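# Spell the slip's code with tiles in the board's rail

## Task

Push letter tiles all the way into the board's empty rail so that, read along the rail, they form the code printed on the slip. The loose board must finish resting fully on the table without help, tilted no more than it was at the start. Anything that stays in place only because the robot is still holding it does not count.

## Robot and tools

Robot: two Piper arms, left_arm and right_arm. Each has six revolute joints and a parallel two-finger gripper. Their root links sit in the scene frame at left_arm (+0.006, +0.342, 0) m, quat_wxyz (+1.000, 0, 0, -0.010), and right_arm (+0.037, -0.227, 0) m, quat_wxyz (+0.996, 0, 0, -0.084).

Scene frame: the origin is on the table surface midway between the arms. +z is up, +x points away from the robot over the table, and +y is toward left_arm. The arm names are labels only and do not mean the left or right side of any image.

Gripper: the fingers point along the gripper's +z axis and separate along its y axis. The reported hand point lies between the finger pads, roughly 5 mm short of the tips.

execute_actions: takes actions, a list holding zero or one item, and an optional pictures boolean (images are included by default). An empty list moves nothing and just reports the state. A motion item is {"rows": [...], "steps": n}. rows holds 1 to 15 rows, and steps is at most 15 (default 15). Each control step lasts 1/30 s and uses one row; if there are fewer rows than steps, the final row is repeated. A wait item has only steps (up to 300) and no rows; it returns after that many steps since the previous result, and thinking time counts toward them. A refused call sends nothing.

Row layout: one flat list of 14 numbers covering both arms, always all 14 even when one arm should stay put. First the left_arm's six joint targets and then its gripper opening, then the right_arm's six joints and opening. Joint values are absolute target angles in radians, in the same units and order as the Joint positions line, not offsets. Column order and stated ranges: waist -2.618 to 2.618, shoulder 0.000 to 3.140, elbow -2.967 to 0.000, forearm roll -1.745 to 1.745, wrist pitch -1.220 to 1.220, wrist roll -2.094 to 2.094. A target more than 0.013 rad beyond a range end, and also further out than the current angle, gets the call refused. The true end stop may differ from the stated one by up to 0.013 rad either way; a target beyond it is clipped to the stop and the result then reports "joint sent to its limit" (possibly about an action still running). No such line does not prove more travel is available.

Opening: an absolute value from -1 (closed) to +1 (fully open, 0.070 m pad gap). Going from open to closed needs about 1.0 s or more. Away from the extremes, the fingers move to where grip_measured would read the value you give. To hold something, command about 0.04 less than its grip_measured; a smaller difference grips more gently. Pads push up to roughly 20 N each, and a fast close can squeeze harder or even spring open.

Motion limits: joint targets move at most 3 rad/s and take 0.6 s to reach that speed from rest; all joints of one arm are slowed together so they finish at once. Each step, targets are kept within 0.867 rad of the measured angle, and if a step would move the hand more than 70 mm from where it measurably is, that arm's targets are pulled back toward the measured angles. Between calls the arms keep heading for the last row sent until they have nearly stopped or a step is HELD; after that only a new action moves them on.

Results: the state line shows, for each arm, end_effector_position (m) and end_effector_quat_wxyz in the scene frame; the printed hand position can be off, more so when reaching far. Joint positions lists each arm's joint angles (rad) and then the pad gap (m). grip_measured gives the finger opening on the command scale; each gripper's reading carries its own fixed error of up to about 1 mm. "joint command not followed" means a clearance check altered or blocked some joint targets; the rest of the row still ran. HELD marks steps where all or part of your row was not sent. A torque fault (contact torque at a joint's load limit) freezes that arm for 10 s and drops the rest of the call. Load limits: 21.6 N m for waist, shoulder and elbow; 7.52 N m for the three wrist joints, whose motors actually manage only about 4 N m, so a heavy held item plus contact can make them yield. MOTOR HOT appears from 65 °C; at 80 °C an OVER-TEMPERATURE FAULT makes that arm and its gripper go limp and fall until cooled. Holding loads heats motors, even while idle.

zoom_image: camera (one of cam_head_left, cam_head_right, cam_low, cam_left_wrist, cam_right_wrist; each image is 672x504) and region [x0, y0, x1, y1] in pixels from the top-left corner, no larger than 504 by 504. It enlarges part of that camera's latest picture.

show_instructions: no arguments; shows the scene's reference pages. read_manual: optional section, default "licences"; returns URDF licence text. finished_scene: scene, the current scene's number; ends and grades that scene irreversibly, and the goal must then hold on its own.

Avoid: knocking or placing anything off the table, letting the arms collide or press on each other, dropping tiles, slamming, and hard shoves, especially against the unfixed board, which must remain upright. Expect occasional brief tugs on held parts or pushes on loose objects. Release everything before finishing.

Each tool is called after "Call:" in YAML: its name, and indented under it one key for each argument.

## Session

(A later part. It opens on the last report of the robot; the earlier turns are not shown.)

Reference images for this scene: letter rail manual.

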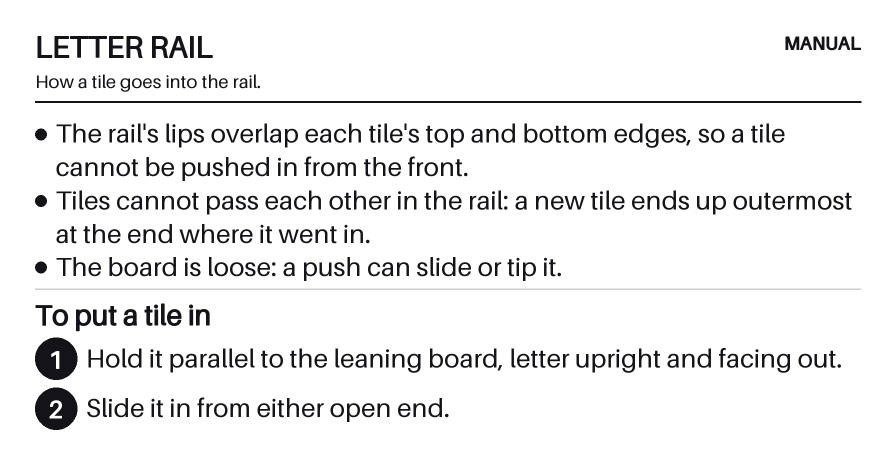

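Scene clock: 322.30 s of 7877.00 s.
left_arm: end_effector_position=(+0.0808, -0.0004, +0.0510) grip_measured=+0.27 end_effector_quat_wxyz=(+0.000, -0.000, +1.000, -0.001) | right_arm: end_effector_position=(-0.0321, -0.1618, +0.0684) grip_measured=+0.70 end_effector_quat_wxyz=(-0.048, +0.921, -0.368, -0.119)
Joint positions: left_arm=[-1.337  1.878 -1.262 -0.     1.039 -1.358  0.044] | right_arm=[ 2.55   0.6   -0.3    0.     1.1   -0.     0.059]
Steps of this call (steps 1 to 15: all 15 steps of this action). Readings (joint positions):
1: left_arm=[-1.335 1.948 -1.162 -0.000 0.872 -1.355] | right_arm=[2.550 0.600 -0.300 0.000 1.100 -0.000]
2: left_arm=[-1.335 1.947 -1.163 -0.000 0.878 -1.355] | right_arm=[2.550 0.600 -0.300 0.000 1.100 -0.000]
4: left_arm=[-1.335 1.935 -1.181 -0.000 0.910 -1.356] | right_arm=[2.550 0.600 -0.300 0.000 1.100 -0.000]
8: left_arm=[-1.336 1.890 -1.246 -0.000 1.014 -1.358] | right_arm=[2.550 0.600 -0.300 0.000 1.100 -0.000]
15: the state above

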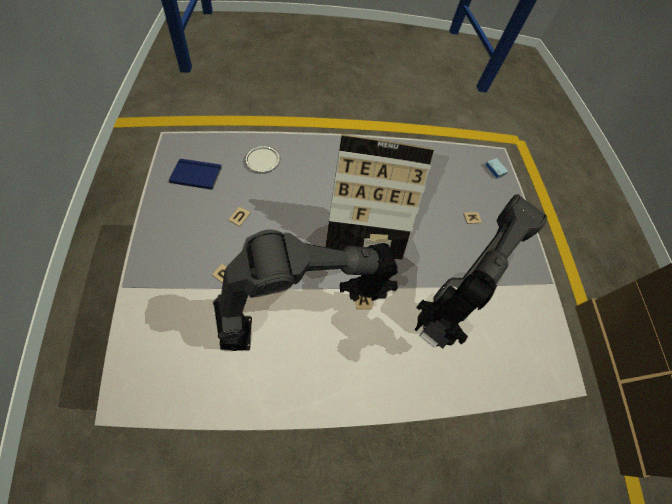

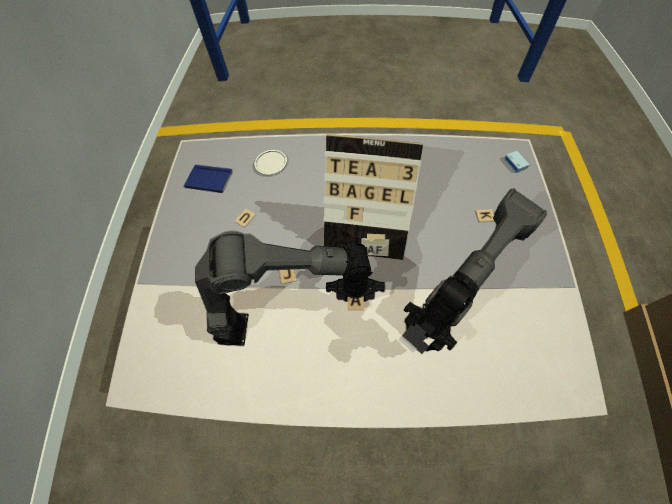

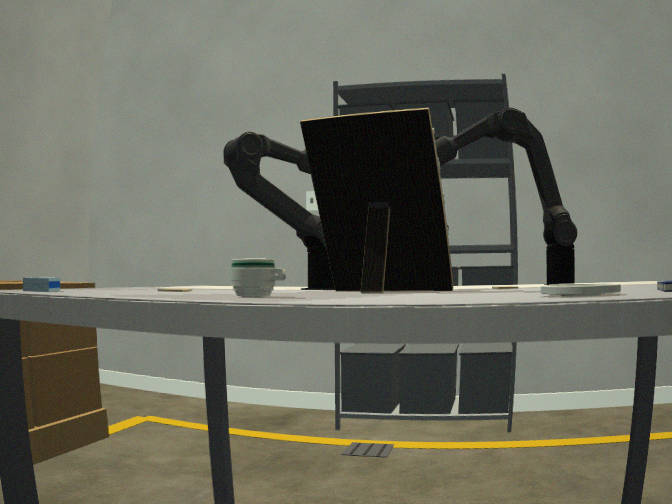

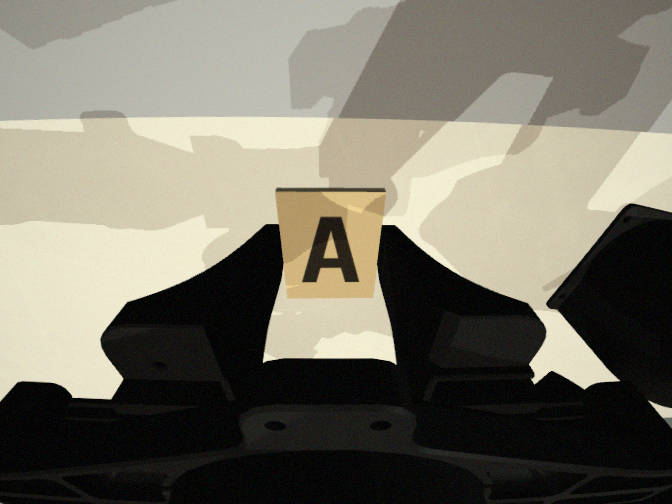

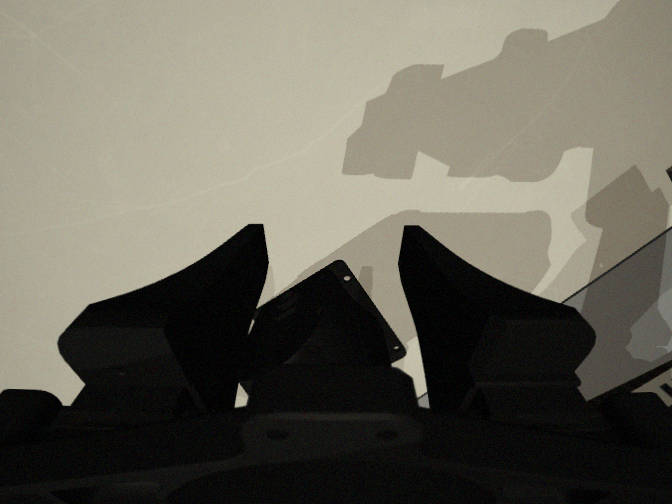

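Call:
execute_actions:
  actions:
    - {"rows":[[-1.338,1.55,-0.85,-0.85,0,-0.15,0.2,2.55,0.6,-0.3,0,1.1,0,0.7]],"steps":15}
  pictures: false

Call:
execute_actions:
  actions:
    - {"rows":[[-1.338,1.55,-0.85,-0.85,0,-0.15,0.2,2.55,0.6,-0.3,0,1.1,0,0.7]],"steps":8}
  pictures: false

Call:
execute_actions:
  actions:
    - {"rows":[[-1.12,1.47,-0.66,-1.61,-0.81,1.025,0.2,2.55,0.6,-0.3,0,1.1,0,0.7]],"steps":15}
  pictures: false

Call:
execute_actions:
  actions:
    - {"rows":[[-1.12,1.47,-0.66,-1.61,-0.81,1.025,0.2,2.55,0.6,-0.3,0,1.1,0,0.7]],"steps":15}
  pictures: false

Call:
execute_actions:
  actions:
    - {"rows":[[-1.0498,1.5396,-0.6709,-1.4964,-0.7658,0.9323,0.2,2.55,0.6,-0.3,0,1.1,0,0.7]],"steps":15}
  pictures: false

Call:
execute_actions:
  actions:
    - {"rows":[[-1.0554,1.5448,-0.6769,-1.5014,-0.7698,0.9337,0.2,2.55,0.6,-0.3,0,1.1,0,0.7],[-1.0582,1.5474,-0.6799,-1.5039,-0.7718,0.9344,0.2,2.55,0.6,-0.3,0,1.1,0,0.7],[-1.061,1.55,-0.6829,-1.5064,-0.7738,0.9351,0.2,2.55,0.6,-0.3,0,1.1,0,0.7],[-1.0638,1.5526,-0.6859,-1.5089,-0.7758,0.9358,0.2,2.55,0.6,-0.3,0,1.1,0,0.7]],"steps":15}

Call:
zoom_image:
  camera: "cam_left_wrist"
  region: [310,130,490,310]

Scene clock: 335.73 s of 7877.00 s.
left_arm: end_effector_position=(+0.0472, -0.0698, +0.0975) grip_measured=+0.27 end_effector_quat_wxyz=(-0.016, +0.110, +0.948, -0.298) | right_arm: end_effector_position=(-0.0321, -0.1618, +0.0684) grip_measured=+0.70 end_effector_quat_wxyz=(-0.048, +0.921, -0.368, -0.119)
Joint positions: left_arm=[-1.338  1.691 -1.025 -0.489  0.469 -0.746  0.044] | right_arm=[ 2.55  0.6  -0.3   0.    1.1  -0.    0.06]
Steps of this call (steps 1 to 15: the robot went on to your last target; steps 16 to 90: nothing new was sent; then 9.93 s passed at rest; steps 91 to 105: all 15 steps of this action). Readings (joint positions):
91: left_arm=[-1.338 1.880 -1.260 -0.001 1.037 -1.357] | right_arm=[2.550 0.600 -0.300 0.000 1.100 -0.000]
92: left_arm=[-1.338 1.879 -1.257 -0.007 1.030 -1.351] | right_arm=[2.550 0.600 -0.300 0.000 1.100 -0.000]
94: left_arm=[-1.338 1.868 -1.241 -0.039 0.997 -1.318] | right_arm=[2.550 0.600 -0.300 0.000 1.100 -0.000]
98: left_arm=[-1.338 1.819 -1.180 -0.166 0.865 -1.185] | right_arm=[2.550 0.600 -0.300 0.000 1.100 -0.000]
105: the state above

Scene clock: 336.00 s of 7877.00 s.
left_arm: end_effector_position=(+0.0828, -0.0838, +0.1420) grip_measured=+0.27 end_effector_quat_wxyz=(+0.126, +0.154, +0.888, -0.415) | right_arm: end_effector_position=(-0.0321, -0.1618, +0.0684) grip_measured=+0.70 end_effector_quat_wxyz=(-0.048, +0.921, -0.368, -0.119)
Joint positions: left_arm=[-1.338  1.579 -0.887 -0.774  0.099 -0.276  0.044] | right_arm=[ 2.55  0.6  -0.3   0.    1.1  -0.    0.06]
Steps of this call (steps 1 to 8: all 8 steps of this action). Readings (joint positions):
1: left_arm=[-1.338 1.674 -1.003 -0.533 0.412 -0.672] | right_arm=[2.550 0.600 -0.300 0.000 1.100 -0.000]
2: left_arm=[-1.338 1.656 -0.982 -0.577 0.355 -0.600] | right_arm=[2.550 0.600 -0.300 0.000 1.100 -0.000]
4: left_arm=[-1.338 1.625 -0.944 -0.657 0.251 -0.469] | right_arm=[2.550 0.600 -0.300 0.000 1.100 -0.000]
8: the state above

Scene clock: 336.50 s of 7877.00 s.
left_arm: end_effector_position=(+0.2221, -0.0129, +0.1646) grip_measured=+0.27 end_effector_quat_wxyz=(+0.410, +0.091, +0.851, -0.316) | right_arm: end_effector_position=(-0.0321, -0.1618, +0.0684) grip_measured=+0.70 end_effector_quat_wxyz=(-0.048, +0.921, -0.368, -0.119)
Joint positions: left_arm=[-1.226  1.511 -0.748 -1.268 -0.445  0.448  0.044] | right_arm=[ 2.55   0.6   -0.3    0.     1.1   -0.     0.059]
Steps of this call (steps 1 to 15: all 15 steps of this action). Readings (joint positions):
1: left_arm=[-1.338 1.571 -0.876 -0.797 0.069 -0.239] | right_arm=[2.550 0.600 -0.300 0.000 1.100 -0.000]
2: left_arm=[-1.337 1.564 -0.864 -0.825 0.035 -0.196] | right_arm=[2.550 0.600 -0.300 0.000 1.100 -0.000]
4: left_arm=[-1.330 1.553 -0.843 -0.900 -0.053 -0.103] | right_arm=[2.550 0.600 -0.300 0.000 1.100 -0.000]
8: left_arm=[-1.295 1.537 -0.805 -1.050 -0.212 0.088] | right_arm=[2.550 0.600 -0.300 0.000 1.100 -0.000]
15: the state above

Scene clock: 337.00 s of 7877.00 s.
left_arm: end_effector_position=(+0.2872, +0.1150, +0.1526) grip_measured=+0.27 end_effector_quat_wxyz=(+0.509, +0.075, +0.856, -0.044) | right_arm: end_effector_position=(-0.0321, -0.1618, +0.0684) grip_measured=+0.70 end_effector_quat_wxyz=(-0.048, +0.921, -0.368, -0.119)
Joint positions: left_arm=[-1.12   1.47  -0.66  -1.609 -0.809  1.022  0.044] | right_arm=[ 2.55   0.6   -0.3    0.     1.1   -0.     0.059]
Steps of this call (steps 1 to 15: all 15 steps of this action). Readings (joint positions):
1: left_arm=[-1.217 1.507 -0.741 -1.298 -0.477 0.499] | right_arm=[2.550 0.600 -0.300 0.000 1.100 -0.000]
2: left_arm=[-1.207 1.504 -0.733 -1.328 -0.509 0.550] | right_arm=[2.550 0.600 -0.300 0.000 1.100 -0.000]
4: left_arm=[-1.189 1.497 -0.717 -1.388 -0.573 0.650] | right_arm=[2.550 0.600 -0.300 0.000 1.100 -0.000]
8: left_arm=[-1.153 1.483 -0.687 -1.505 -0.697 0.847] | right_arm=[2.550 0.600 -0.300 0.000 1.100 -0.000]
15: the state above

Scene clock: 337.50 s of 7877.00 s.
left_arm: end_effector_position=(+0.3068, +0.1134, +0.1404) grip_measured=+0.27 end_effector_quat_wxyz=(+0.512, +0.073, +0.855, -0.043) | right_arm: end_effector_position=(-0.0321, -0.1618, +0.0684) grip_measured=+0.70 end_effector_quat_wxyz=(-0.048, +0.921, -0.368, -0.119)
Joint positions: left_arm=[-1.049  1.541 -0.671 -1.496 -0.765  0.932  0.044] | right_arm=[ 2.55   0.6   -0.3    0.     1.1   -0.     0.059]
Steps of this call (steps 1 to 15: all 15 steps of this action). Readings (joint positions):
1: left_arm=[-1.119 1.470 -0.660 -1.610 -0.810 1.025] | right_arm=[2.550 0.600 -0.300 0.000 1.100 -0.000]
2: left_arm=[-1.113 1.473 -0.660 -1.606 -0.809 1.024] | right_arm=[2.550 0.600 -0.300 0.000 1.100 -0.000]
4: left_arm=[-1.093 1.491 -0.663 -1.581 -0.799 1.006] | right_arm=[2.550 0.600 -0.300 0.000 1.100 -0.000]
8: left_arm=[-1.052 1.536 -0.669 -1.501 -0.768 0.937] | right_arm=[2.550 0.600 -0.300 0.000 1.100 -0.000]
15: the state above

Scene clock: 338.00 s of 7877.00 s.
left_arm: end_effector_position=(+0.3058, +0.1080, +0.1414) grip_measured=+0.27 end_effector_quat_wxyz=(+0.513, +0.072, +0.854, -0.044) | right_arm: end_effector_position=(-0.0321, -0.1618, +0.0684) grip_measured=+0.70 end_effector_quat_wxyz=(-0.048, +0.921, -0.368, -0.119)
Joint positions: left_arm=[-1.064  1.552 -0.687 -1.509 -0.776  0.936  0.044] | right_arm=[ 2.55   0.6   -0.3    0.     1.1   -0.     0.059]
Steps of this call (steps 1 to 15: all 15 steps of this action). Readings (joint positions):
1: left_arm=[-1.050 1.541 -0.672 -1.497 -0.766 0.932] | right_arm=[2.550 0.600 -0.300 0.000 1.100 -0.000]
2: left_arm=[-1.055 1.545 -0.678 -1.502 -0.770 0.934] | right_arm=[2.550 0.600 -0.300 0.000 1.100 -0.000]
4: left_arm=[-1.063 1.551 -0.686 -1.508 -0.775 0.936] | right_arm=[2.550 0.600 -0.300 0.000 1.100 -0.000]
8: left_arm=[-1.064 1.552 -0.687 -1.509 -0.775 0.936] | right_arm=[2.550 0.600 -0.300 0.000 1.100 -0.000]
15: the state above

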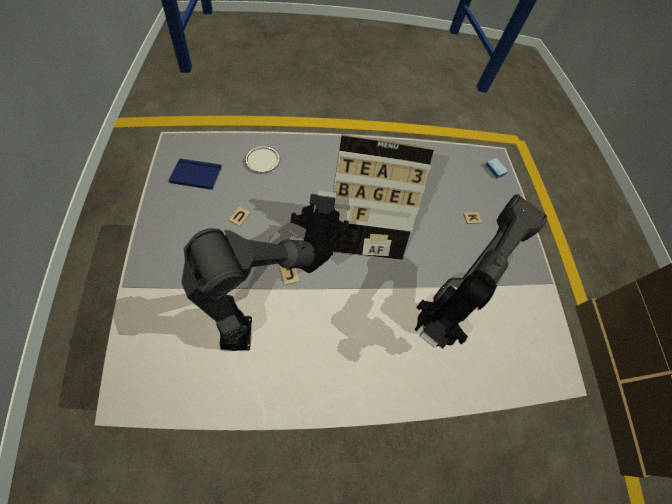

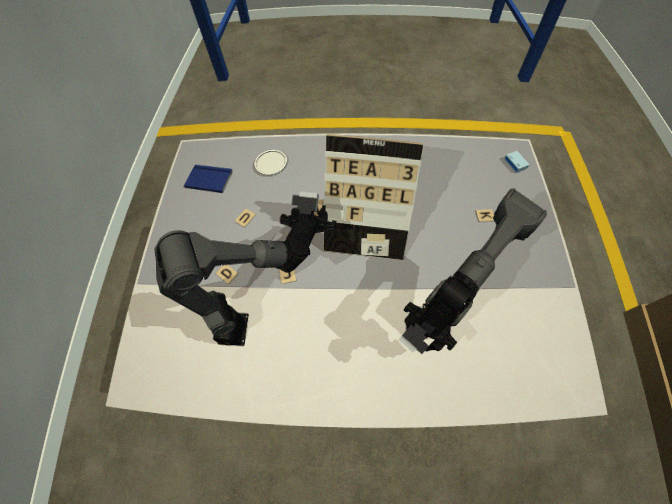

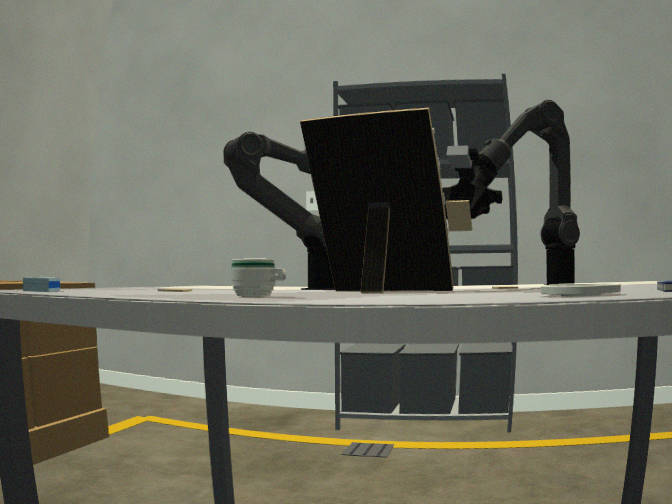

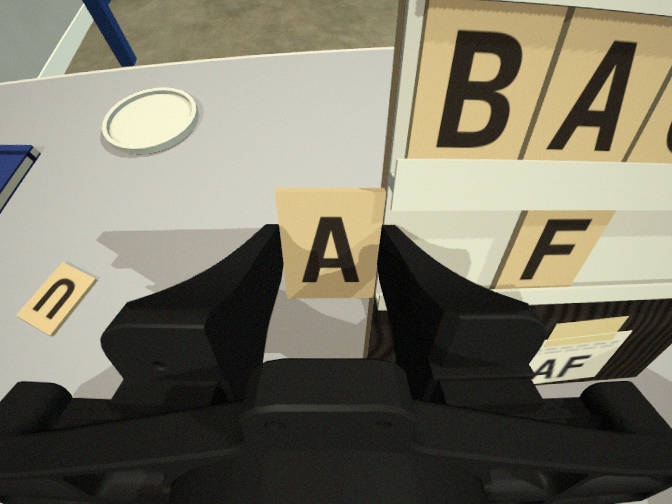

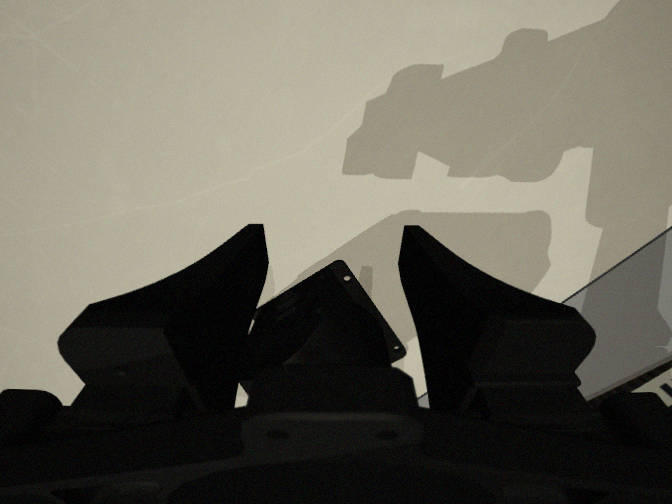

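Region (310, 130, 490, 310) of cam_left_wrist's 672x504 image, scaled by 2.800, with more detail than that image has.

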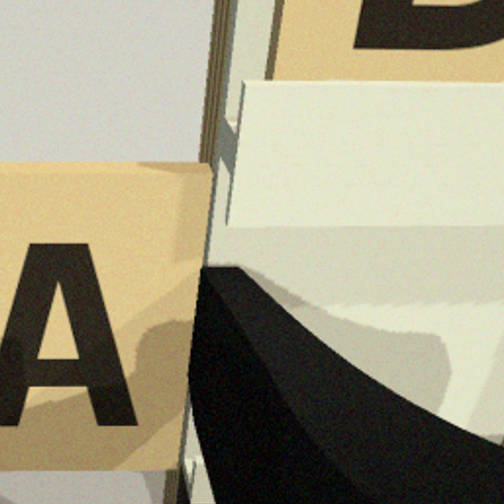

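Call:
execute_actions:
  actions:
    - {"rows":[[-1.0653,1.5516,-0.6854,-1.5109,-0.7768,0.9373,0.2,2.55,0.6,-0.3,0,1.1,0,0.7],[-1.0653,1.5516,-0.6854,-1.5109,-0.7768,0.9373,0.2,2.55,0.6,-0.3,0,1.1,0,0.7],[-1.0681,1.5542,-0.6884,-1.5134,-0.7788,0.938,0.2,2.55,0.6,-0.3,0,1.1,0,0.7],[-1.0681,1.5542,-0.6884,-1.5134,-0.7788,0.938,0.2,2.55,0.6,-0.3,0,1.1,0,0.7],[-1.0709,1.5568,-0.6914,-1.5159,-0.7808,0.9387,0.2,2.55,0.6,-0.3,0,1.1,0,0.7],[-1.0709,1.5568,-0.6914,-1.5159,-0.7808,0.9387,0.2,2.55,0.6,-0.3,0,1.1,0,0.7],[-1.0737,1.5594,-0.6944,-1.5184,-0.7828,0.9394,0.2,2.55,0.6,-0.3,0,1.1,0,0.7],[-1.0737,1.5594,-0.6944,-1.5184,-0.7828,0.9394,0.2,2.55,0.6,-0.3,0,1.1,0,0.7],[-1.0765,1.562,-0.6974,-1.5209,-0.7848,0.9401,0.2,2.55,0.6,-0.3,0,1.1,0,0.7],[-1.0765,1.562,-0.6974,-1.5209,-0.7848,0.9401,0.2,2.55,0.6,-0.3,0,1.1,0,0.7],[-1.0792,1.5646,-0.7004,-1.5234,-0.7867,0.9408,0.2,2.55,0.6,-0.3,0,1.1,0,0.7]],"steps":15}

Call:
zoom_image:
  camera: "cam_left_wrist"
  region: [310,130,490,310]

Scene clock: 345.30 s of 7877.00 s.
left_arm: end_effector_position=(+0.3043, +0.1034, +0.1407) grip_measured=+0.27 end_effector_quat_wxyz=(+0.512, +0.073, +0.855, -0.043) | right_arm: end_effector_position=(-0.0321, -0.1618, +0.0684) grip_measured=+0.70 end_effector_quat_wxyz=(-0.048, +0.921, -0.368, -0.119)
Joint positions: left_arm=[-1.079  1.565 -0.7   -1.523 -0.787  0.941  0.044] | right_arm=[ 2.55   0.6   -0.3    0.     1.1   -0.     0.059]
Steps of this call (steps 1 to 15: the robot went on to your last target; steps 16 to 90: nothing new was sent; then 3.80 s passed at rest; steps 91 to 105: all 15 steps of this action). Readings (joint positions):
91: left_arm=[-1.064 1.553 -0.686 -1.509 -0.776 0.936] | right_arm=[2.550 0.600 -0.300 0.000 1.100 -0.000]
92: left_arm=[-1.065 1.553 -0.685 -1.510 -0.777 0.936] | right_arm=[2.550 0.600 -0.300 0.000 1.100 -0.000]
94: left_arm=[-1.067 1.555 -0.686 -1.512 -0.779 0.937] | right_arm=[2.550 0.600 -0.300 0.000 1.100 -0.000]
98: left_arm=[-1.073 1.560 -0.692 -1.518 -0.783 0.939] | right_arm=[2.550 0.600 -0.300 0.000 1.100 -0.000]
105: the state above

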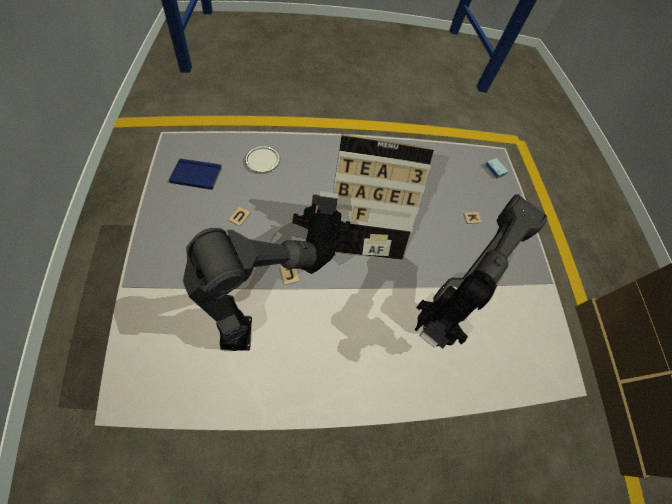

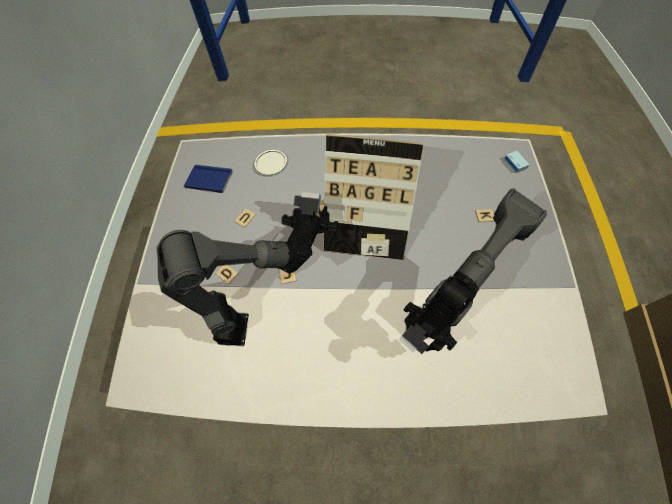

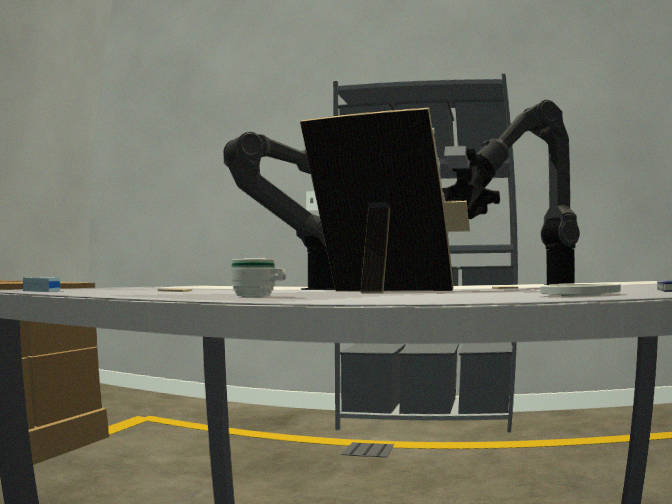

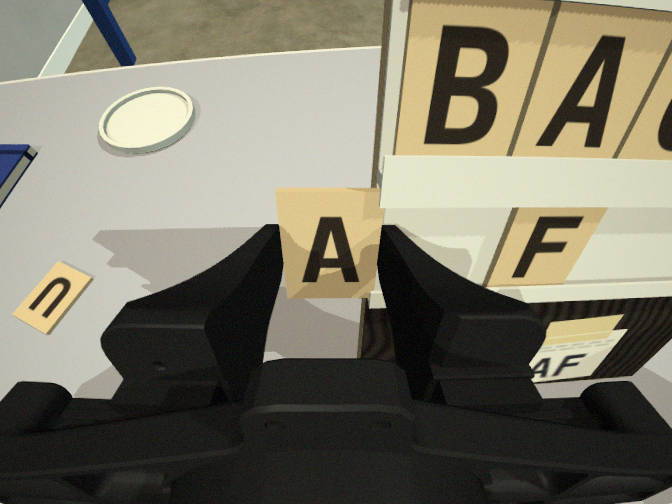

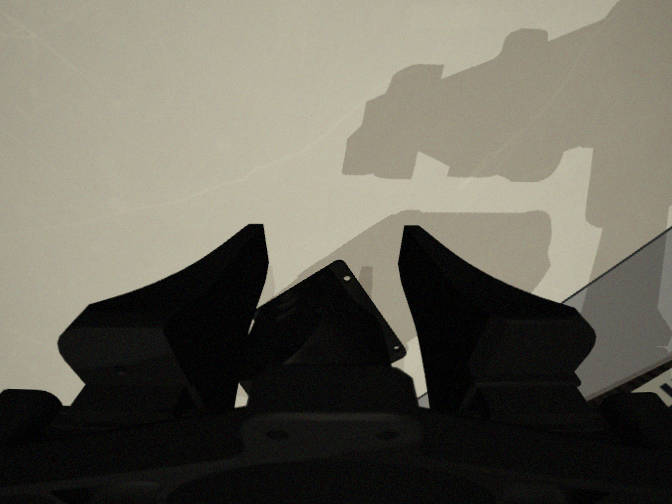

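Region (310, 130, 490, 310) of cam_left_wrist's 672x504 image, scaled by 2.800, with more detail than that image has.

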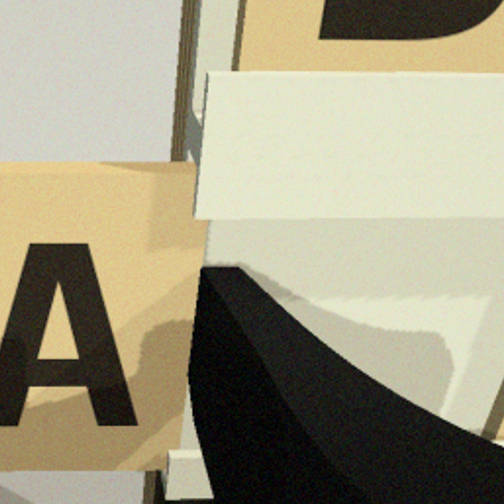

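In. Repeat the path to s≈.08.

Call:
execute_actions:
  actions:
    - {"rows":[[-1.0835,1.5702,-0.707,-1.527,-0.7897,0.9417,0.2,2.55,0.6,-0.3,0,1.1,0,0.7],[-1.0877,1.5757,-0.7131,-1.5305,-0.7927,0.9426,0.2,2.55,0.6,-0.3,0,1.1,0,0.7],[-1.0926,1.5807,-0.7193,-1.535,-0.7961,0.9443,0.2,2.55,0.6,-0.3,0,1.1,0,0.7],[-1.0975,1.5858,-0.7255,-1.5395,-0.7995,0.946,0.2,2.55,0.6,-0.3,0,1.1,0,0.7],[-1.1023,1.5908,-0.7317,-1.544,-0.8029,0.9477,0.2,2.55,0.6,-0.3,0,1.1,0,0.7],[-1.1071,1.5958,-0.7379,-1.5484,-0.8063,0.9494,0.2,2.55,0.6,-0.3,0,1.1,0,0.7],[-1.1119,1.6009,-0.7441,-1.5528,-0.8096,0.9511,0.2,2.55,0.6,-0.3,0,1.1,0,0.7],[-1.1166,1.6059,-0.7504,-1.5572,-0.8129,0.9528,0.2,2.55,0.6,-0.3,0,1.1,0,0.7],[-1.1213,1.611,-0.7567,-1.5616,-0.8162,0.9545,0.2,2.55,0.6,-0.3,0,1.1,0,0.7],[-1.1259,1.616,-0.763,-1.566,-0.8195,0.9562,0.2,2.55,0.6,-0.3,0,1.1,0,0.7]],"steps":10}
  pictures: false

Call:
execute_actions:
  actions:
    - {"rows":[[-1.1298,1.6232,-0.7713,-1.5698,-0.8224,0.9575,0.2,2.55,0.6,-0.3,0,1.1,0,0.7],[-1.1346,1.63,-0.7796,-1.5744,-0.826,0.9594,0.2,2.55,0.6,-0.3,0,1.1,0,0.7],[-1.1399,1.6367,-0.7879,-1.5795,-0.8298,0.9617,0.2,2.55,0.6,-0.3,0,1.1,0,0.7],[-1.1452,1.6434,-0.7963,-1.5846,-0.8336,0.964,0.2,2.55,0.6,-0.3,0,1.1,0,0.7],[-1.1504,1.65,-0.8047,-1.5897,-0.8374,0.9663,0.2,2.55,0.6,-0.3,0,1.1,0,0.7],[-1.1555,1.6567,-0.8132,-1.5948,-0.8412,0.9686,0.2,2.55,0.6,-0.3,0,1.1,0,0.7],[-1.1606,1.6634,-0.8218,-1.5999,-0.8449,0.971,0.2,2.55,0.6,-0.3,0,1.1,0,0.7],[-1.1656,1.67,-0.8304,-1.6049,-0.8486,0.9734,0.2,2.55,0.6,-0.3,0,1.1,0,0.7],[-1.1705,1.6767,-0.8391,-1.6099,-0.8523,0.9758,0.2,2.55,0.6,-0.3,0,1.1,0,0.7],[-1.1753,1.6834,-0.8479,-1.6149,-0.8559,0.9782,0.2,2.55,0.6,-0.3,0,1.1,0,0.7],[-1.1798,1.6901,-0.8567,-1.6196,-0.8594,0.9808,0.2,2.55,0.6,-0.3,0,1.1,0,0.7],[-1.1843,1.6968,-0.8656,-1.6243,-0.8628,0.9834,0.2,2.55,0.6,-0.3,0,1.1,0,0.7]],"steps":15}
  pictures: false

Call:
execute_actions:
  actions:
    - {"rows":[[-1.1843,1.6968,-0.8656,-1.6243,-0.8628,0.9834,0.4,2.55,0.6,-0.3,0,1.1,0,0.7]],"steps":10}

Scene clock: 360.80 s of 7877.00 s.
left_arm: end_effector_position=(+0.3016, +0.0845, +0.1413) grip_measured=+0.27 end_effector_quat_wxyz=(+0.513, +0.072, +0.854, -0.044) | right_arm: end_effector_position=(-0.0321, -0.1618, +0.0684) grip_measured=+0.70 end_effector_quat_wxyz=(-0.048, +0.921, -0.368, -0.119)
Joint positions: left_arm=[-1.123  1.612 -0.76  -1.564 -0.817  0.955  0.044] | right_arm=[ 2.55   0.6   -0.3    0.     1.1   -0.     0.059]
Steps of this call (steps 1 to 15: the robot went on to your last target; steps 16 to 90: nothing new was sent; then 12.17 s passed at rest; steps 91 to 100: all 10 steps of this action). Readings (joint positions):
91: left_arm=[-1.080 1.565 -0.702 -1.524 -0.787 0.941] | right_arm=[2.550 0.600 -0.300 0.000 1.100 -0.000]
92: left_arm=[-1.084 1.569 -0.708 -1.528 -0.789 0.942] | right_arm=[2.550 0.600 -0.300 0.000 1.100 -0.000]
94: left_arm=[-1.094 1.581 -0.723 -1.537 -0.796 0.945] | right_arm=[2.550 0.600 -0.300 0.000 1.100 -0.000]
98: left_arm=[-1.114 1.602 -0.748 -1.555 -0.810 0.952] | right_arm=[2.550 0.600 -0.300 0.000 1.100 -0.000]
100: the state above

Scene clock: 361.30 s of 7877.00 s.
left_arm: end_effector_position=(+0.2972, +0.0532, +0.1403) grip_measured=+0.27 end_effector_quat_wxyz=(+0.513, +0.073, +0.854, -0.044) | right_arm: end_effector_position=(-0.0321, -0.1618, +0.0684) grip_measured=+0.70 end_effector_quat_wxyz=(-0.048, +0.921, -0.368, -0.119)
Joint positions: left_arm=[-1.185  1.698 -0.867 -1.625 -0.863  0.984  0.044] | right_arm=[ 2.55   0.6   -0.3    0.     1.1   -0.     0.059]
Steps of this call (steps 1 to 15: all 15 steps of this action). Readings (joint positions):
1: left_arm=[-1.128 1.618 -0.767 -1.568 -0.820 0.957] | right_arm=[2.550 0.600 -0.300 0.000 1.100 -0.000]
2: left_arm=[-1.131 1.625 -0.774 -1.572 -0.823 0.958] | right_arm=[2.550 0.600 -0.300 0.000 1.100 -0.000]
4: left_arm=[-1.141 1.638 -0.791 -1.581 -0.831 0.962] | right_arm=[2.550 0.600 -0.300 0.000 1.100 -0.000]
8: left_arm=[-1.162 1.665 -0.825 -1.602 -0.846 0.972] | right_arm=[2.550 0.600 -0.300 0.000 1.100 -0.000]
15: the state above

Scene clock: 361.63 s of 7877.00 s.
left_arm: end_effector_position=(+0.2972, +0.0534, +0.1401) grip_measured=+0.40 end_effector_quat_wxyz=(+0.513, +0.073, +0.854, -0.044) | right_arm: end_effector_position=(-0.0321, -0.1618, +0.0684) grip_measured=+0.70 end_effector_quat_wxyz=(-0.048, +0.921, -0.368, -0.119)
Joint positions: left_arm=[-1.185  1.698 -0.867 -1.625 -0.863  0.984  0.049] | right_arm=[ 2.55  0.6  -0.3   0.    1.1  -0.    0.06]
Steps of this call (steps 1 to 10: all 10 steps of this action). Readings (joint positions):
1: left_arm=[-1.185 1.698 -0.867 -1.625 -0.863 0.984] | right_arm=[2.550 0.600 -0.300 0.000 1.100 -0.000]
2: left_arm=[-1.185 1.698 -0.867 -1.625 -0.863 0.984] | right_arm=[2.550 0.600 -0.300 0.000 1.100 -0.000]
4: left_arm=[-1.185 1.698 -0.867 -1.625 -0.863 0.984] | right_arm=[2.550 0.600 -0.300 0.000 1.100 -0.000]
8: left_arm=[-1.185 1.698 -0.867 -1.625 -0.863 0.984] | right_arm=[2.550 0.600 -0.300 0.000 1.100 -0.000]
10: the state above

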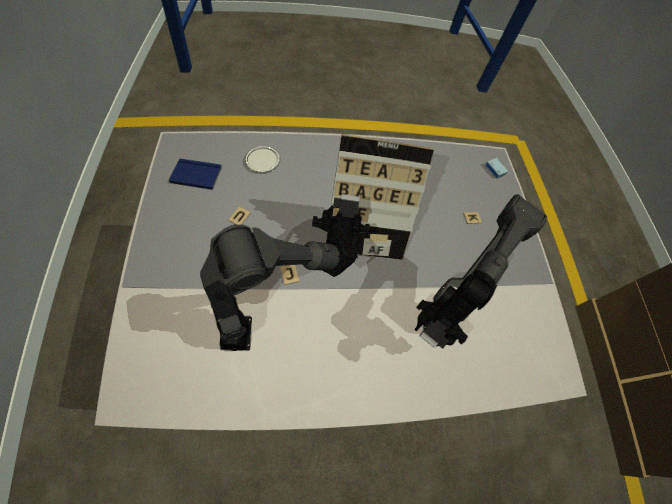

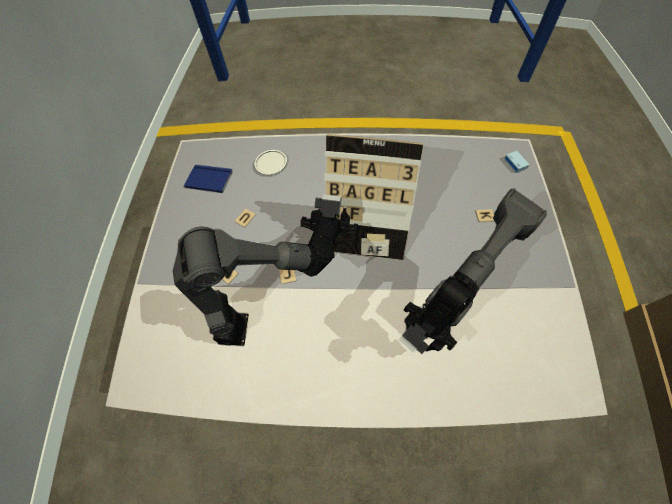

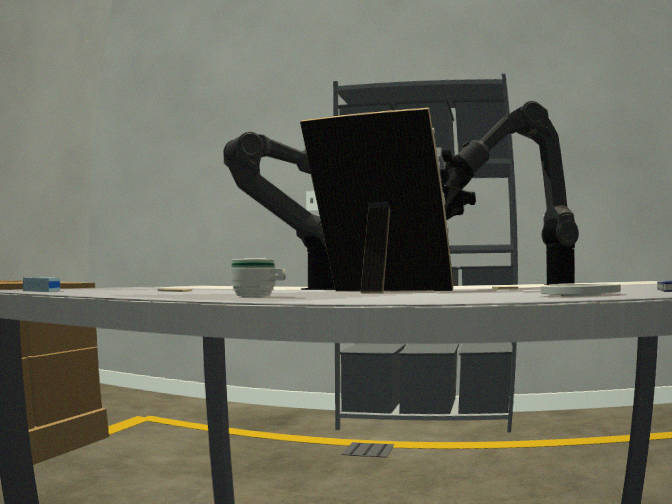

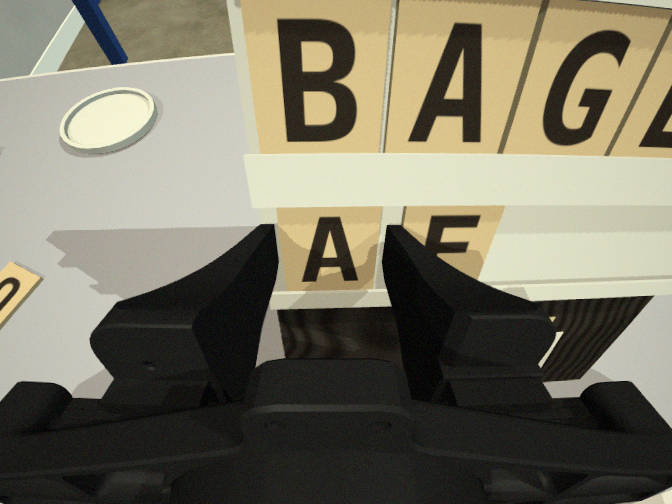

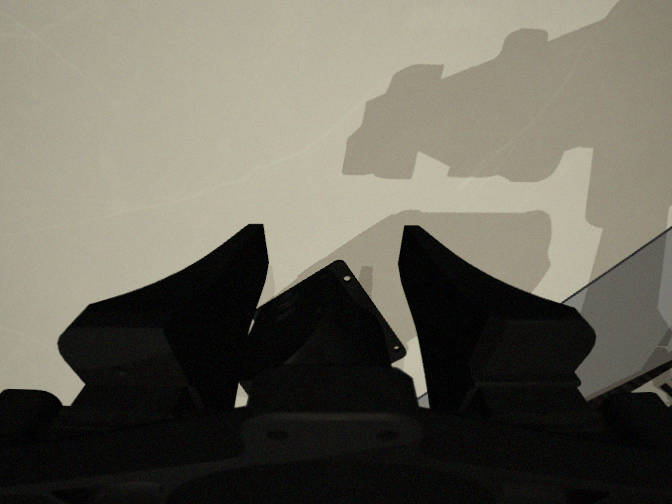

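Call:
execute_actions:
  actions:
    - {"rows":[[-1.252,1.635,-0.848,-1.7,-0.915,1.04,0.4,2.55,0.6,-0.3,0,1.1,0,0.7]],"steps":15}

Scene clock: 364.13 s of 7877.00 s.
left_arm: end_effector_position=(+0.2764, +0.0575, +0.1537) grip_measured=+0.40 end_effector_quat_wxyz=(+0.513, +0.076, +0.854, -0.043) | right_arm: end_effector_position=(-0.0321, -0.1618, +0.0684) grip_measured=+0.70 end_effector_quat_wxyz=(-0.048, +0.921, -0.368, -0.119)
Joint positions: left_arm=[-1.253  1.633 -0.848 -1.7   -0.916  1.04   0.049] | right_arm=[ 2.55  0.6  -0.3   0.    1.1  -0.    0.06]
Steps of this call (steps 1 to 15: the robot went on to your last target; steps 16 to 60: nothing new was sent; steps 61 to 75: all 15 steps of this action). Readings (joint positions):
61: left_arm=[-1.185 1.696 -0.865 -1.625 -0.863 0.984] | right_arm=[2.550 0.600 -0.300 0.000 1.100 -0.000]
62: left_arm=[-1.190 1.691 -0.863 -1.631 -0.867 0.988] | right_arm=[2.550 0.600 -0.300 0.000 1.100 -0.000]
64: left_arm=[-1.218 1.665 -0.856 -1.663 -0.889 1.012] | right_arm=[2.550 0.600 -0.300 0.000 1.100 -0.000]
68: left_arm=[-1.253 1.631 -0.848 -1.702 -0.916 1.041] | right_arm=[2.550 0.600 -0.300 0.000 1.100 -0.000]
75: the state above

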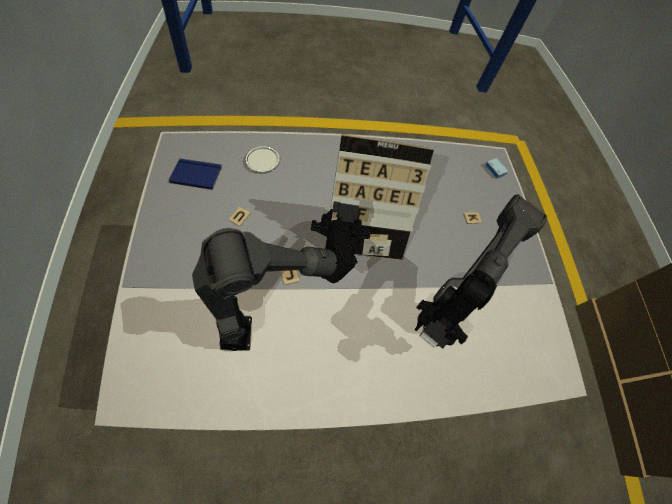

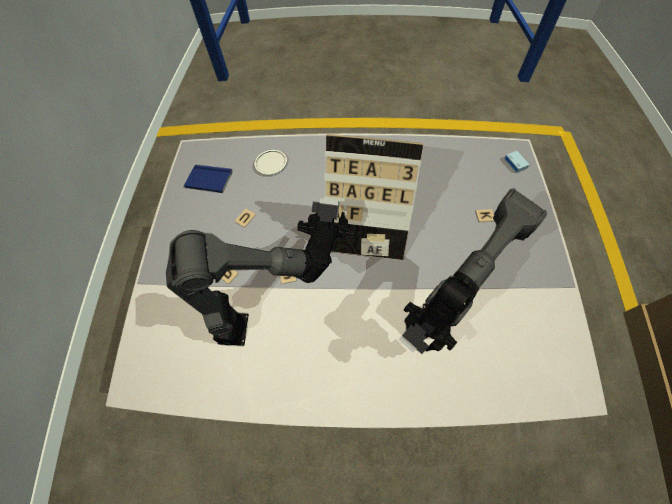

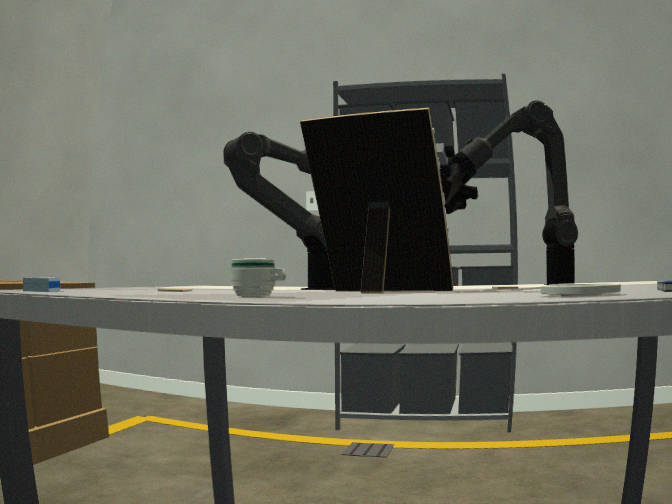

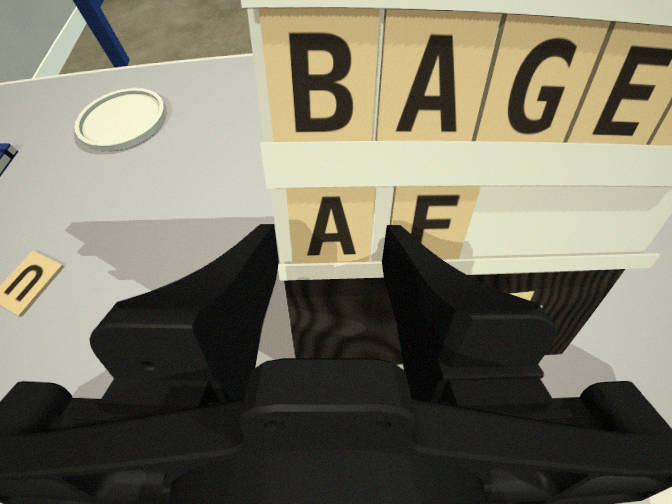

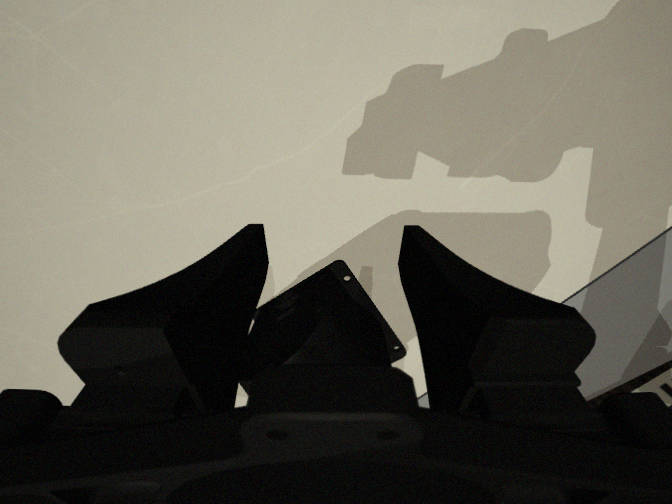

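Call:
finished_scene:
  scene: 2

The scene is finished: the task was done.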